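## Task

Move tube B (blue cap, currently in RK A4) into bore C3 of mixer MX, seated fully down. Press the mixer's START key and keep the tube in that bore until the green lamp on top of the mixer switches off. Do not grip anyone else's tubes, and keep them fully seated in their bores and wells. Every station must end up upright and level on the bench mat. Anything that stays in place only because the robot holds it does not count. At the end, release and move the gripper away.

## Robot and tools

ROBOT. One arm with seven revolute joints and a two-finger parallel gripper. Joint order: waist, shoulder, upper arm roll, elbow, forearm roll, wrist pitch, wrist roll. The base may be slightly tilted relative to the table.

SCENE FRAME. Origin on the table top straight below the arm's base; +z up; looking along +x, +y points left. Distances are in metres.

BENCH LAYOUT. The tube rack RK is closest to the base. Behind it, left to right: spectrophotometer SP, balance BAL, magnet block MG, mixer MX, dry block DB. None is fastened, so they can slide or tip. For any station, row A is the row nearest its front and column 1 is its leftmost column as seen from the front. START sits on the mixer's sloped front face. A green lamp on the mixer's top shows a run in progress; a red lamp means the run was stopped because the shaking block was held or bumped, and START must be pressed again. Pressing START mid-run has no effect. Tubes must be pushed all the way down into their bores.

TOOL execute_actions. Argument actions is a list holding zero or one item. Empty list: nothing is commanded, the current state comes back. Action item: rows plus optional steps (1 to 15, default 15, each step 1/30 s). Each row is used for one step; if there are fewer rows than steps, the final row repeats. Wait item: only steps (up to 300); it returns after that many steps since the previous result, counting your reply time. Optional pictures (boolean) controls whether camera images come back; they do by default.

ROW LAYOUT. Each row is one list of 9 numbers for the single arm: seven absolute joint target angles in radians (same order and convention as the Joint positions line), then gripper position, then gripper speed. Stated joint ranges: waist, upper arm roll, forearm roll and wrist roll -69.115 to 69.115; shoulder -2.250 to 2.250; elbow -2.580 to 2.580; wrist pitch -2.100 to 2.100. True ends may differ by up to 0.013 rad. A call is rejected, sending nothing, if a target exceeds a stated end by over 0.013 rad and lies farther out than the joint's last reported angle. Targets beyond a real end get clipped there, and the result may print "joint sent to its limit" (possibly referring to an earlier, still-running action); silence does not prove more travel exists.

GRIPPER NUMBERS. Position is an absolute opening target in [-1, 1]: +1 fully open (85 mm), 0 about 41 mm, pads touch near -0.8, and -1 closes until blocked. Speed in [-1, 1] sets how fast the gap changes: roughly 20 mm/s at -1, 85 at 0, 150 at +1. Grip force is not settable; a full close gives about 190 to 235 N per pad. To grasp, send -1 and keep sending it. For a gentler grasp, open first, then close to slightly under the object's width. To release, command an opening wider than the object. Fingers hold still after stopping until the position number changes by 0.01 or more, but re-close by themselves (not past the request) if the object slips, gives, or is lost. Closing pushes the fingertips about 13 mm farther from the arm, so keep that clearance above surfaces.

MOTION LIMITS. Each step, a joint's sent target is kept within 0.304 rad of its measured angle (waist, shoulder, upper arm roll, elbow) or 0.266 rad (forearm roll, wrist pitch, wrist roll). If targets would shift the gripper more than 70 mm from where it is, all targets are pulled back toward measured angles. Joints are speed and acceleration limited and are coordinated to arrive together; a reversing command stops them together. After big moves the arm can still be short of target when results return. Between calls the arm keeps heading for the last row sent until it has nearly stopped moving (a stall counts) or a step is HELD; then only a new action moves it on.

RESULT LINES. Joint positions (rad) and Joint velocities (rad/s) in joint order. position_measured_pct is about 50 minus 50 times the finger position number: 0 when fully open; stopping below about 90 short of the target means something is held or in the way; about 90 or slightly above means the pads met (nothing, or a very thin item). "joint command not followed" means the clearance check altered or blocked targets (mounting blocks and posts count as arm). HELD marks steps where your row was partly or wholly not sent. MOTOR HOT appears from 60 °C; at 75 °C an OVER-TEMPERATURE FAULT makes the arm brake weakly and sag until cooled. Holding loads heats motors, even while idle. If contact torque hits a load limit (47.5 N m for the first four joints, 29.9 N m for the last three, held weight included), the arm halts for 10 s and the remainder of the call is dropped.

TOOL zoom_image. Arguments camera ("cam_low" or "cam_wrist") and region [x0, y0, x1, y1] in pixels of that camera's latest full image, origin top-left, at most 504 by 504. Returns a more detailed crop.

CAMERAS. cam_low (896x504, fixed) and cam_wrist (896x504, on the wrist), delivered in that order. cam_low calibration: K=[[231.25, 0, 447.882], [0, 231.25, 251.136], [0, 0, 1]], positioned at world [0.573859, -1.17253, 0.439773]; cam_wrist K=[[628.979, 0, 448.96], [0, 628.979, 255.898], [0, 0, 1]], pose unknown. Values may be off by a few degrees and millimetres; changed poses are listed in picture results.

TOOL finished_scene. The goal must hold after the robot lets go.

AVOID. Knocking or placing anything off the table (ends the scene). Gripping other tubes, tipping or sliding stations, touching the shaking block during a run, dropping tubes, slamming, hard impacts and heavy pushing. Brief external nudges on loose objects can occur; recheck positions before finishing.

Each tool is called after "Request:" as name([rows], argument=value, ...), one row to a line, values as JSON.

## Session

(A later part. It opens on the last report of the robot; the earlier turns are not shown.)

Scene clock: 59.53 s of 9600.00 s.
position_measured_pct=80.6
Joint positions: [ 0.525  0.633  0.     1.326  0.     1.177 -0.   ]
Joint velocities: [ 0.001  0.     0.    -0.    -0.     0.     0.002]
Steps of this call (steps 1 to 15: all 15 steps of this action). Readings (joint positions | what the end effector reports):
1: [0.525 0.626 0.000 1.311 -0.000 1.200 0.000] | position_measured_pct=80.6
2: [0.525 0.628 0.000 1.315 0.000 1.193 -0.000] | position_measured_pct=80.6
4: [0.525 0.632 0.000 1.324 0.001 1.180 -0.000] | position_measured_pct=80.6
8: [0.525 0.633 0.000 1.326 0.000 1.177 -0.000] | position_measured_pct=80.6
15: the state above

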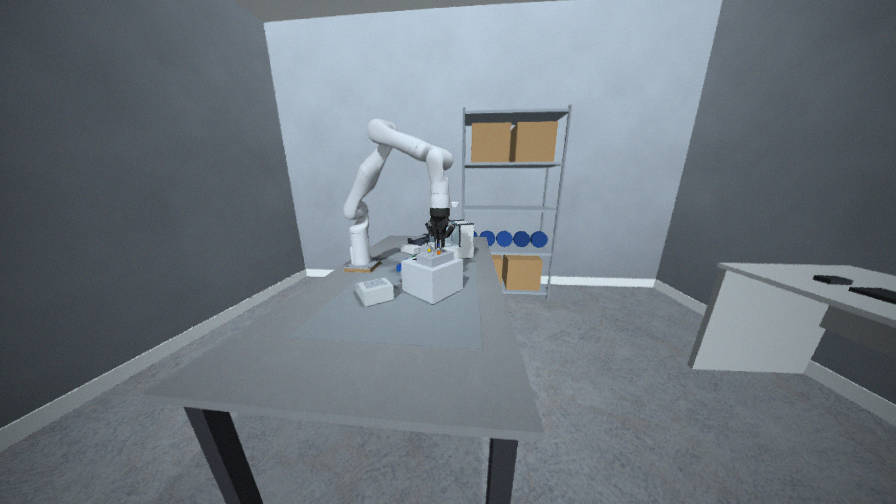

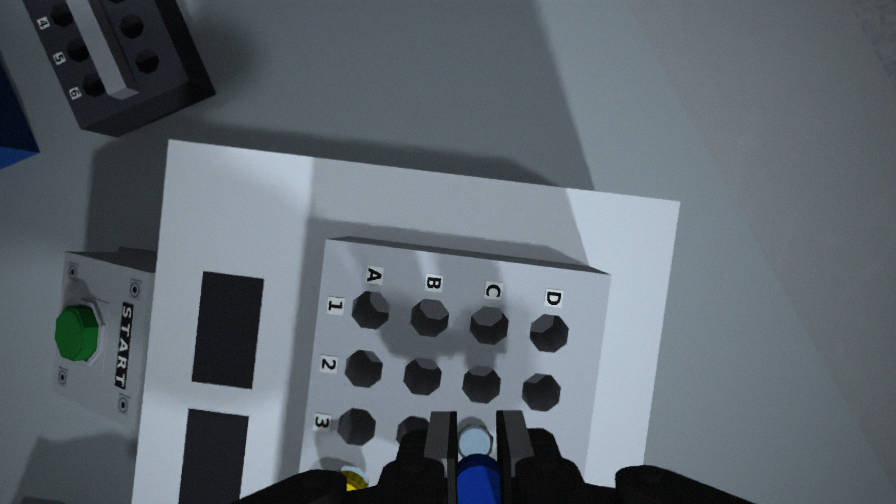

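Request:
execute_actions([
  {"rows":[[0.527,0.6475,0,1.351,0,1.140,0,-0.65,0]]},
], pictures=false)

Request:
execute_actions([
  {"rows":[[0.527,0.6475,0,1.351,0,1.140,0,-0.45,0]]},
], pictures=false)

Request:
execute_actions([
  {"rows":[[0.527,0.62,0,1.299,0,1.22,0,-0.45,0]]},
])

Request:
execute_actions([
  {"rows":[[0.527,0.62,0,1.299,0,1.22,0,-1,0]]},
], pictures=false)

Request:
execute_actions([
  {"rows":[[0.527,0.633,0,1.326,0,1.18,0,-1,0]]},
], pictures=false)

Request:
execute_actions([
  {"rows":[[0.527,0.6475,0,1.351,0,1.142,0,-1,0]]},
])

Request:
zoom_image(camera="cam_low", region=[410,220,470,270])

Scene clock: 67.43 s of 9600.00 s.
position_measured_pct=80.6
Joint positions: [0.527 0.647 0.    1.351 0.    1.14  0.   ]
Joint velocities: [-0.001  0.001  0.001  0.    -0.001  0.001  0.001]
Steps of this call (steps 1 to 15: the robot went on to your last target; steps 16 to 222: nothing new was sent; steps 223 to 237: all 15 steps of this action). Readings (joint positions | what the end effector reports):
223: [0.526 0.634 0.000 1.327 0.000 1.176 -0.000] | position_measured_pct=80.6
224: [0.526 0.637 0.000 1.331 0.000 1.168 -0.000] | position_measured_pct=80.6
226: [0.527 0.645 0.000 1.347 0.000 1.146 0.000] | position_measured_pct=80.6
230: [0.527 0.647 0.000 1.351 0.000 1.140 0.000] | position_measured_pct=80.6
237: the state above

Scene clock: 67.93 s of 9600.00 s.
position_measured_pct=72.6
Joint positions: [ 0.527  0.647 -0.     1.351 -0.     1.14  -0.   ]
Joint velocities: [-0.001 -0.     0.    -0.001  0.001 -0.001  0.   ]
Steps of this call (steps 1 to 15: all 15 steps of this action). Readings (joint positions | what the end effector reports):
1: [0.527 0.647 0.000 1.351 0.000 1.140 0.000] | position_measured_pct=80.6
2: [0.527 0.647 0.000 1.351 0.000 1.140 0.000] | position_measured_pct=80.2
4: [0.527 0.647 0.000 1.351 0.000 1.140 0.000] | position_measured_pct=75.8
8: [0.527 0.647 -0.000 1.351 -0.000 1.140 0.000] | position_measured_pct=72.6
15: the state above

Scene clock: 68.43 s of 9600.00 s.
position_measured_pct=72.6
Joint positions: [ 0.527  0.62  -0.     1.299 -0.     1.22   0.   ]
Joint velocities: [ 0.    -0.001 -0.     0.001  0.    -0.    -0.001]
Steps of this call (steps 1 to 15: all 15 steps of this action). Readings (joint positions | what the end effector reports):
1: [0.527 0.647 -0.000 1.350 0.000 1.141 -0.000] | position_measured_pct=72.6
2: [0.527 0.644 -0.000 1.346 0.000 1.149 -0.000] | position_measured_pct=72.6
4: [0.527 0.631 -0.000 1.321 0.000 1.187 0.000] | position_measured_pct=72.6
8: [0.527 0.621 0.000 1.299 0.000 1.219 -0.000] | position_measured_pct=72.6
15: the state above

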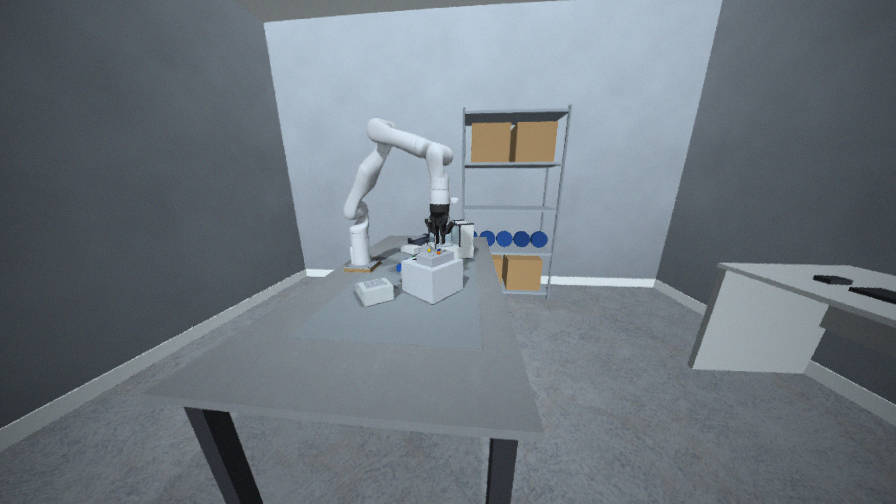

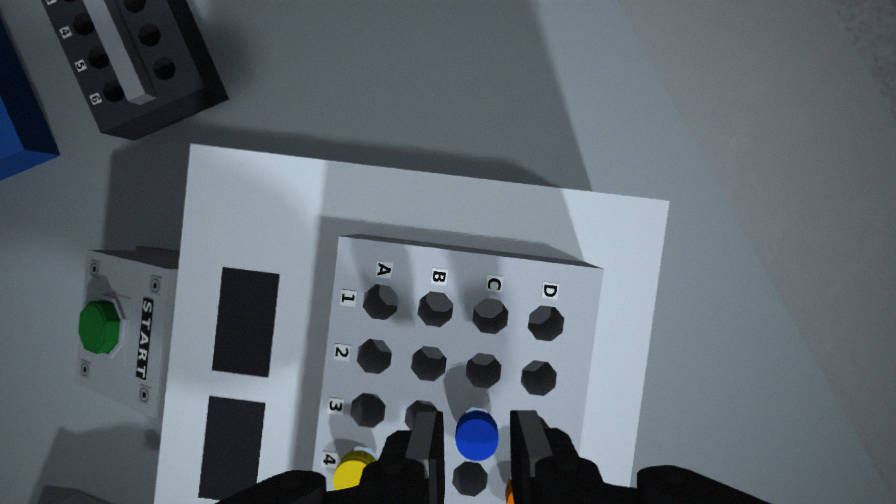

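Scene clock: 68.93 s of 9600.00 s.
position_measured_pct=91.7
Joint positions: [0.527 0.62  0.    1.299 0.    1.22  0.   ]
Joint velocities: [ 0.001 -0.     0.001  0.    -0.001 -0.002 -0.002]
Steps of this call (steps 1 to 15: all 15 steps of this action). Readings (joint positions | what the end effector reports):
1: [0.527 0.620 -0.000 1.299 -0.000 1.220 -0.000] | position_measured_pct=72.6
2: [0.527 0.620 0.000 1.299 0.000 1.220 0.000] | position_measured_pct=73.0
4: [0.527 0.620 0.000 1.299 0.000 1.220 0.000] | position_measured_pct=77.4
8: [0.527 0.620 0.000 1.299 -0.000 1.220 -0.000] | position_measured_pct=88.5
15: the state above

Scene clock: 69.43 s of 9600.00 s.
position_measured_pct=91.7
Joint positions: [ 0.527  0.633  0.     1.326  0.     1.18  -0.   ]
Joint velocities: [ 0.     0.     0.     0.001  0.001 -0.    -0.   ]
Steps of this call (steps 1 to 15: all 15 steps of this action). Readings (joint positions | what the end effector reports):
1: [0.527 0.621 0.000 1.300 -0.000 1.219 -0.000] | position_measured_pct=91.7
2: [0.527 0.623 0.000 1.305 -0.000 1.211 0.000] | position_measured_pct=91.7
4: [0.527 0.631 0.000 1.321 0.000 1.188 -0.000] | position_measured_pct=91.7
8: [0.527 0.633 -0.000 1.326 -0.000 1.180 0.000] | position_measured_pct=91.7
15: the state above

Scene clock: 69.93 s of 9600.00 s.
position_measured_pct=91.7
Joint positions: [ 0.527  0.636 -0.     1.346 -0.     1.144 -0.   ]
Joint velocities: [-0.001  0.    -0.001 -0.001  0.    -0.     0.   ]
Steps of this call (steps 1 to 15: all 15 steps of this action). Readings (joint positions | what the end effector reports):
1: [0.527 0.634 0.000 1.327 -0.000 1.179 0.000] | position_measured_pct=91.7
2: [0.527 0.637 0.000 1.331 -0.000 1.171 0.000] | position_measured_pct=91.7
4: [0.527 0.639 -0.000 1.342 -0.000 1.150 -0.000] | position_measured_pct=91.7
8: [0.527 0.637 -0.000 1.345 -0.000 1.144 -0.000] | position_measured_pct=91.7
15: the state above

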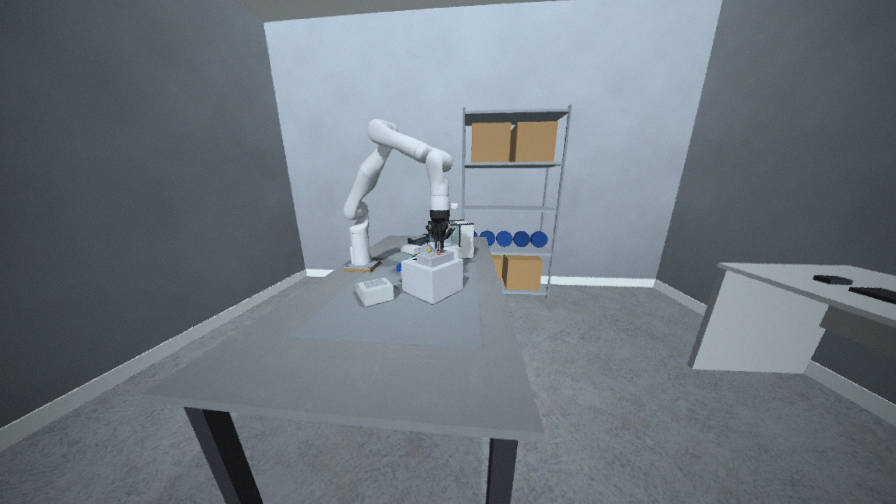

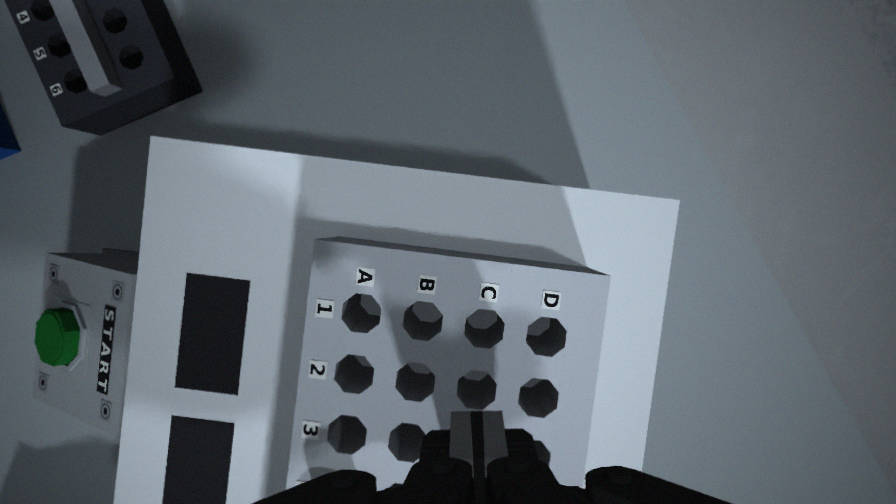

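Region (410, 220, 470, 270) of cam_low's 896x504 image, scaled by 8.400, with more detail than that image has.

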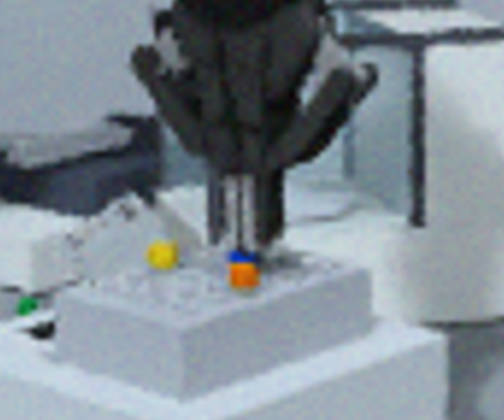

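Request:
execute_actions([
  {"rows":[[0.527,0.586,0,1.146,0,1.41,0,-1,0]]},
], pictures=false)

Request:
execute_actions([
  {"rows":[[0.497,0,0,2.1,0,0.9,0,-1,0]]},
], pictures=false)

Request:
execute_actions([
  {"steps":40},
], pictures=false)

Request:
execute_actions([
  {"rows":[[0.497,0.15,0,2.28,0,0.5,0,-1,0]]},
], pictures=false)

Request:
execute_actions([
  {"steps":15},
], pictures=false)

Request:
execute_actions([
  {"rows":[[0.497,0.326,0,2.409,0,0.157,0,-1,0]]},
], pictures=false)

Request:
execute_actions([
  {"steps":25},
])

Scene clock: 77.13 s of 9600.00 s.
position_measured_pct=91.7
Joint positions: [0.527 0.586 0.    1.146 0.    1.41  0.   ]
Joint velocities: [ 0.     0.003 -0.001  0.001  0.001  0.004 -0.   ]
Steps of this call (steps 1 to 15: the robot went on to your last target; steps 16 to 201: nothing new was sent; steps 202 to 216: all 15 steps of this action). Readings (joint positions | what the end effector reports):
202: [0.527 0.636 -0.000 1.345 -0.000 1.145 -0.000] | position_measured_pct=91.7
203: [0.527 0.636 -0.000 1.341 -0.000 1.151 -0.000] | position_measured_pct=91.7
205: [0.527 0.632 -0.000 1.317 0.000 1.185 0.000] | position_measured_pct=91.7
209: [0.527 0.604 -0.000 1.211 -0.000 1.324 -0.000] | position_measured_pct=91.7
216: the state above

Scene clock: 77.63 s of 9600.00 s.
position_measured_pct=91.7
Joint positions: [ 0.5    0.129 -0.     1.614 -0.     1.012 -0.   ]
Joint velocities: [-0.019 -0.907  0.001  1.326  0.    -0.787  0.001]
Steps of this call (steps 1 to 15: all 15 steps of this action). Readings (joint positions | what the end effector reports):
1: [0.527 0.584 0.000 1.147 0.000 1.409 -0.000] | position_measured_pct=91.7
2: [0.525 0.578 0.000 1.153 0.000 1.403 -0.000] | position_measured_pct=91.7
4: [0.521 0.548 0.000 1.181 0.000 1.379 -0.000] | position_measured_pct=91.7
8: [0.510 0.422 -0.000 1.303 -0.000 1.270 -0.000] | position_measured_pct=91.7
15: the state above

Scene clock: 78.97 s of 9600.00 s.
position_measured_pct=91.7
Joint positions: [ 0.497  0.    -0.     2.1    0.     0.9   -0.   ]
Joint velocities: [ 0.001 -0.     0.001  0.    -0.001 -0.    -0.002]
Steps of this call (steps 1 to 40: the robot went on to your last target). Readings (joint positions | what the end effector reports):
1: [0.500 0.102 -0.000 1.657 -0.000 0.988 -0.000] | position_measured_pct=91.7
2: [0.499 0.080 -0.000 1.696 -0.000 0.970 0.000] | position_measured_pct=91.7
4: [0.499 0.052 0.000 1.766 -0.000 0.947 0.000] | position_measured_pct=91.7
8: [0.498 0.033 -0.000 1.889 -0.000 0.926 -0.000] | position_measured_pct=91.7
40: the state above

Scene clock: 79.47 s of 9600.00 s.
position_measured_pct=91.7
Joint positions: [ 0.497  0.146 -0.     2.279 -0.     0.502 -0.   ]
Joint velocities: [-0.     0.017  0.     0.014 -0.001 -0.062  0.   ]
Steps of this call (steps 1 to 15: all 15 steps of this action). Readings (joint positions | what the end effector reports):
1: [0.497 0.001 0.000 2.101 -0.000 0.899 0.000] | position_measured_pct=91.7
2: [0.497 0.007 0.000 2.106 -0.000 0.891 -0.000] | position_measured_pct=91.7
4: [0.497 0.032 0.000 2.132 -0.000 0.851 -0.000] | position_measured_pct=91.7
8: [0.497 0.095 -0.000 2.214 0.000 0.700 0.000] | position_measured_pct=91.7
15: the state above

Scene clock: 79.97 s of 9600.00 s.
position_measured_pct=91.7
Joint positions: [ 0.497  0.15   0.     2.28  -0.     0.5   -0.   ]
Joint velocities: [ 0.001  0.    -0.     0.    -0.002  0.001 -0.001]
Steps of this call (steps 1 to 15: the robot went on to your last target). Readings (joint positions | what the end effector reports):
1: [0.497 0.147 -0.000 2.279 -0.000 0.501 -0.000] | position_measured_pct=91.7
2: [0.497 0.148 -0.000 2.279 -0.000 0.500 -0.000] | position_measured_pct=91.7
4: [0.497 0.149 -0.000 2.280 0.000 0.500 0.000] | position_measured_pct=91.7
8: [0.497 0.150 -0.000 2.280 0.000 0.500 -0.000] | position_measured_pct=91.7
15: the state above
The arm was judged still, so your last target was given up. Only a new action makes it travel on or press farther. Fingers that are still opening or closing keep moving.

Scene clock: 80.47 s of 9600.00 s.
position_measured_pct=91.7
Joint positions: [ 0.497  0.321 -0.     2.408 -0.     0.157 -0.   ]
Joint velocities: [-0.     0.038  0.001  0.006 -0.    -0.012  0.002]
Steps of this call (steps 1 to 15: all 15 steps of this action). Readings (joint positions | what the end effector reports):
1: [0.497 0.151 0.000 2.281 -0.000 0.499 -0.000] | position_measured_pct=91.7
2: [0.497 0.158 0.000 2.284 -0.000 0.491 -0.000] | position_measured_pct=91.7
4: [0.497 0.189 0.000 2.303 -0.000 0.450 -0.000] | position_measured_pct=91.7
8: [0.497 0.267 -0.000 2.364 0.000 0.298 0.000] | position_measured_pct=91.7
15: the state above

Scene clock: 81.30 s of 9600.00 s.
position_measured_pct=91.7
Joint positions: [ 0.497  0.326  0.     2.409 -0.     0.157  0.   ]
Joint velocities: [ 0.001 -0.     0.    -0.001  0.001 -0.001 -0.001]
Steps of this call (steps 1 to 15: the robot went on to your last target; steps 16 to 25: nothing new was sent). Readings (joint positions | what the end effector reports):
1: [0.497 0.323 -0.000 2.409 -0.000 0.157 -0.000] | position_measured_pct=91.7
2: [0.497 0.323 -0.000 2.409 0.000 0.157 -0.000] | position_measured_pct=91.7
4: [0.497 0.325 -0.000 2.409 0.000 0.157 0.000] | position_measured_pct=91.7
8: [0.497 0.326 -0.000 2.409 -0.000 0.157 -0.000] | position_measured_pct=91.7
25: the state above
The arm was judged still, so your last target was given up. Only a new action makes it travel on or press farther. Fingers that are still opening or closing keep moving.

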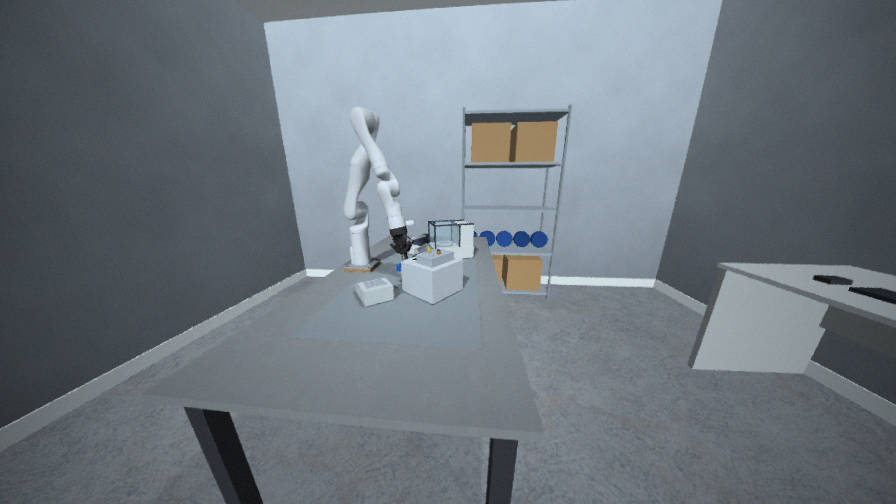

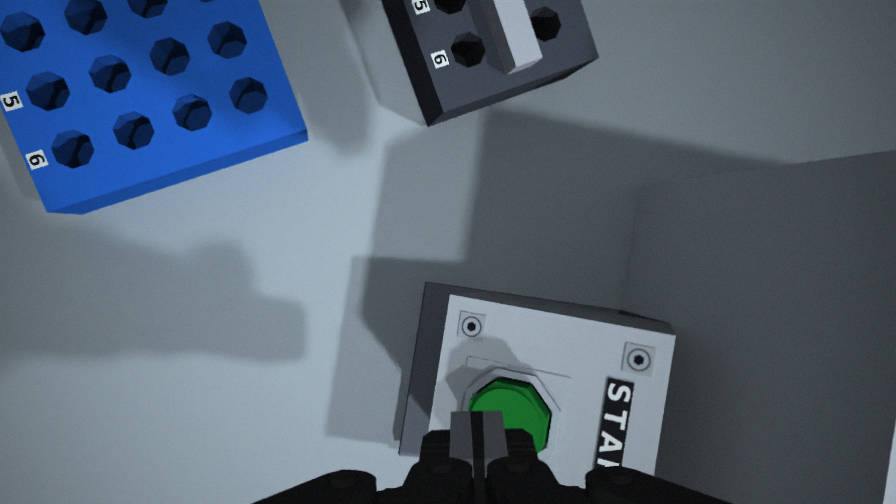

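Request:
execute_actions([
  {"rows":[[0.497,0.431,0,2.386,0,0.075,0,-1,0]]},
], pictures=false)

Request:
execute_actions([
  {"rows":[[0.497,0.46,0,2.388,0,0.044,0,-1,0]]},
])

Scene clock: 83.87 s of 9600.00 s.
position_measured_pct=91.7
Joint positions: [ 0.497  0.424  0.     2.391 -0.     0.079 -0.   ]
Joint velocities: [ 0.     0.    -0.001 -0.     0.     0.    -0.   ]
Steps of this call (steps 1 to 62: nothing new was sent; steps 63 to 77: all 15 steps of this action). Readings (joint positions | what the end effector reports):
63: [0.497 0.328 0.000 2.409 -0.000 0.156 0.000] | position_measured_pct=91.7
64: [0.497 0.335 0.000 2.408 0.000 0.152 0.000] | position_measured_pct=91.7
66: [0.497 0.365 0.000 2.402 0.000 0.132 0.000] | position_measured_pct=91.7
70: [0.497 0.423 0.000 2.389 -0.000 0.082 -0.000] | position_measured_pct=91.7
77: the state above

Scene clock: 84.37 s of 9600.00 s.
position_measured_pct=91.7
Joint positions: [ 0.497  0.435  0.     2.4   -0.     0.055 -0.   ]
Joint velocities: [-0.001  0.002  0.     0.     0.001 -0.     0.   ]
Steps of this call (steps 1 to 15: all 15 steps of this action). Readings (joint positions | what the end effector reports):
1: [0.497 0.426 0.000 2.391 -0.000 0.078 -0.000] | position_measured_pct=91.7
2: [0.497 0.431 0.000 2.392 -0.000 0.073 -0.000] | position_measured_pct=91.7
4: [0.497 0.437 0.000 2.397 -0.000 0.061 -0.000] | position_measured_pct=91.7
8: [0.497 0.435 0.000 2.400 -0.000 0.056 -0.000] | position_measured_pct=91.7
15: the state above

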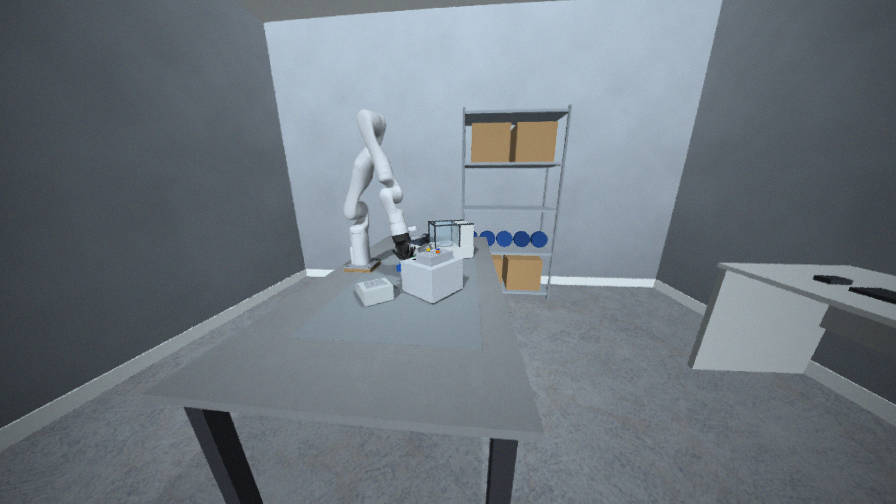

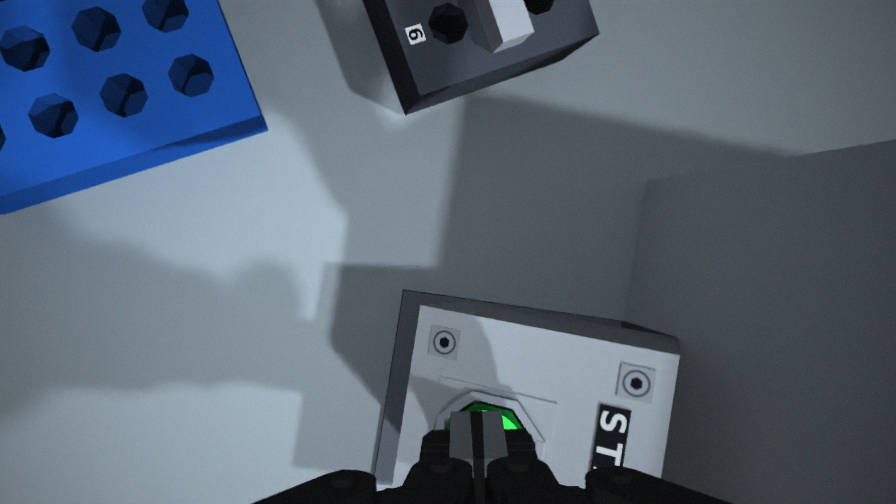

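Request:
execute_actions([
  {"rows":[[0.497,0.326,0,2.409,0,0.157,0,-1,0]]},
], pictures=false)

Request:
execute_actions([
  {"rows":[[0.497,0.1,0,2.28,0,0.5,0,-1,0]]},
], pictures=false)

Request:
execute_actions([
  {"rows":[[0.7,-0.1,0,2.1,0,0.8,0,-1,0]]},
])

Request:
execute_actions([
  {"steps":300},
])

Scene clock: 88.13 s of 9600.00 s.
position_measured_pct=91.7
Joint positions: [ 0.497  0.328  0.     2.409 -0.     0.157 -0.   ]
Joint velocities: [ 0.001 -0.015 -0.001 -0.002  0.003  0.     0.   ]
Steps of this call (steps 1 to 15: the robot went on to your last target; steps 16 to 98: nothing new was sent; steps 99 to 113: all 15 steps of this action). Readings (joint positions | what the end effector reports):
99: [0.497 0.434 0.000 2.401 -0.000 0.056 -0.000] | position_measured_pct=91.7
100: [0.497 0.429 0.000 2.401 -0.000 0.060 -0.000] | position_measured_pct=91.7
102: [0.497 0.407 0.000 2.400 -0.000 0.075 -0.000] | position_measured_pct=91.7
106: [0.497 0.339 0.000 2.407 -0.000 0.142 -0.000] | position_measured_pct=91.7
113: the state above

Scene clock: 88.63 s of 9600.00 s.
position_measured_pct=91.7
Joint positions: [0.497 0.107 0.    2.281 0.    0.499 0.   ]
Joint velocities: [-0.    -0.048 -0.001 -0.006  0.001  0.028 -0.   ]
Steps of this call (steps 1 to 15: all 15 steps of this action). Readings (joint positions | what the end effector reports):
1: [0.497 0.326 -0.000 2.408 0.000 0.158 0.000] | position_measured_pct=91.7
2: [0.497 0.318 -0.000 2.405 0.000 0.165 0.000] | position_measured_pct=91.7
4: [0.497 0.287 -0.000 2.390 0.000 0.196 0.000] | position_measured_pct=91.7
8: [0.497 0.190 -0.000 2.332 -0.000 0.334 -0.000] | position_measured_pct=91.7
15: the state above

Scene clock: 89.13 s of 9600.00 s.
position_measured_pct=91.7
Joint positions: [ 0.694 -0.095  0.     2.1    0.     0.8   -0.   ]
Joint velocities: [ 0.047 -0.041 -0.01  -0.002 -0.003  0.014 -0.   ]
Steps of this call (steps 1 to 15: all 15 steps of this action). Readings (joint positions | what the end effector reports):
1: [0.499 0.104 -0.000 2.280 -0.000 0.501 0.000] | position_measured_pct=91.7
2: [0.506 0.096 -0.001 2.275 -0.000 0.508 0.000] | position_measured_pct=91.7
4: [0.537 0.065 -0.001 2.252 -0.001 0.543 0.000] | position_measured_pct=91.7
8: [0.632 -0.031 -0.000 2.164 0.000 0.686 -0.000] | position_measured_pct=91.7
15: the state above

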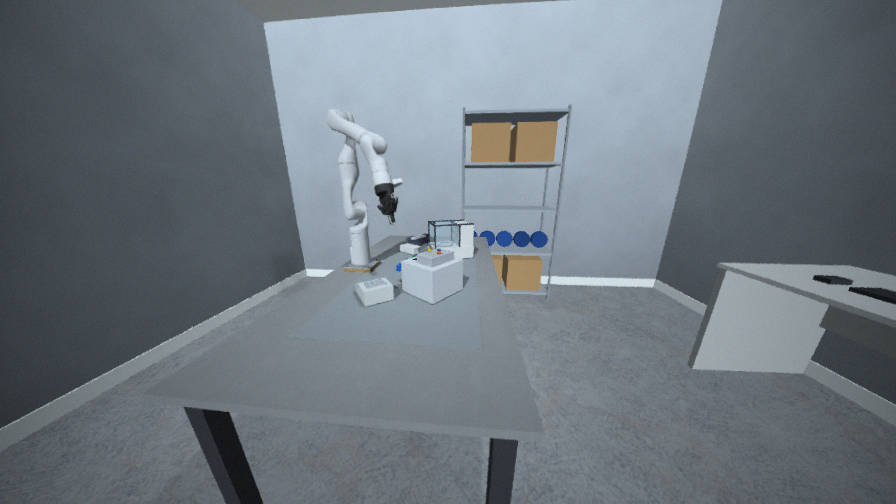

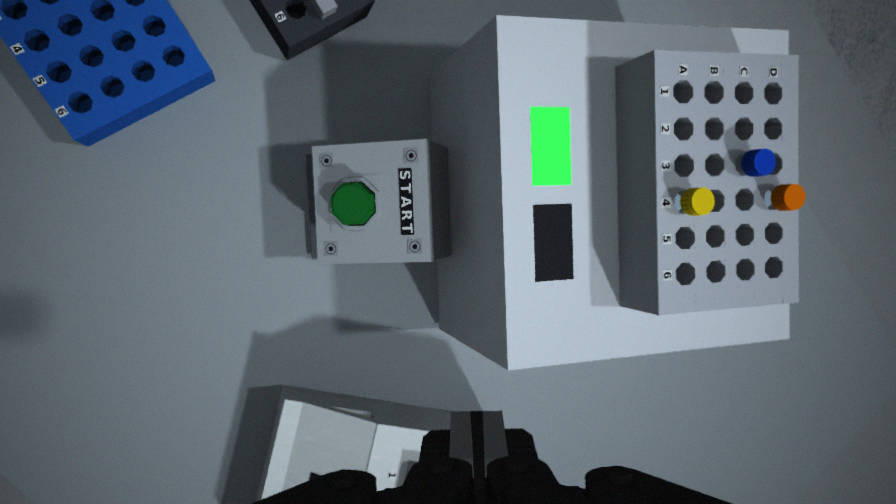

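Scene clock: 99.13 s of 9600.00 s.
position_measured_pct=91.7
Joint positions: [ 0.7 -0.1  0.   2.1  0.   0.8  0. ]
Joint velocities: [-0.     0.    -0.001 -0.001 -0.001 -0.001  0.001]
Steps of this call (steps 1 to 15: the robot went on to your last target; steps 16 to 300: nothing new was sent). Readings (joint positions | what the end effector reports):
1: [0.696 -0.096 0.000 2.100 0.000 0.800 -0.000] | position_measured_pct=91.7
2: [0.697 -0.097 0.000 2.100 0.000 0.800 -0.000] | position_measured_pct=91.7
4: [0.698 -0.098 0.000 2.100 0.000 0.800 -0.000] | position_measured_pct=91.7
8: [0.699 -0.100 0.000 2.100 0.000 0.800 -0.000] | position_measured_pct=91.7
300: the state above
The arm was judged still, so your last target was given up. Only a new action makes it travel on or press farther. Fingers that are still opening or closing keep moving.

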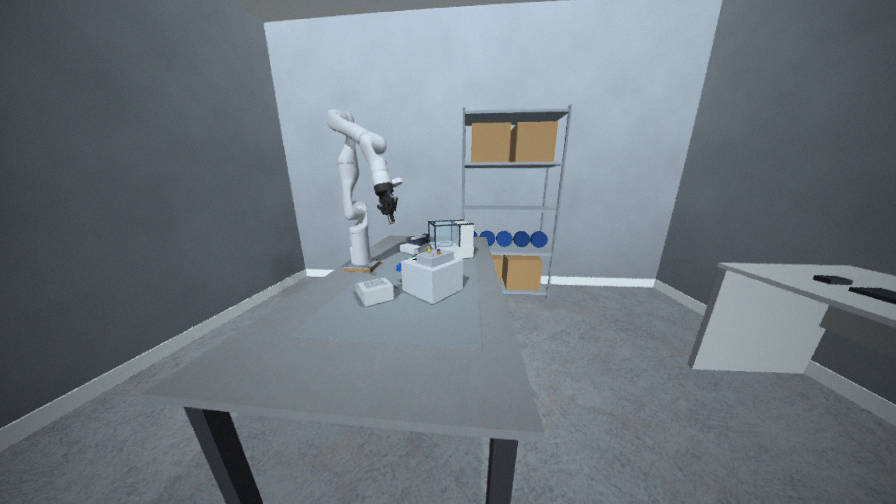

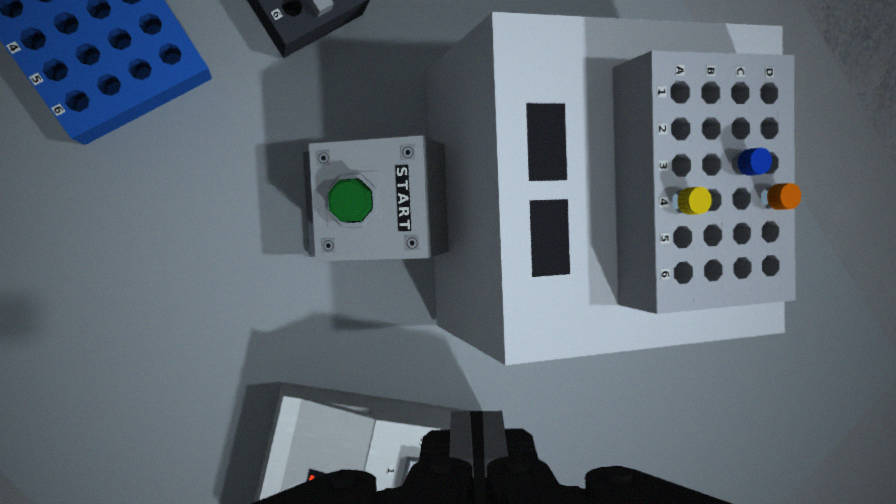

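Request:
finished_scene(scene=1)

The scene is finished: the task was done.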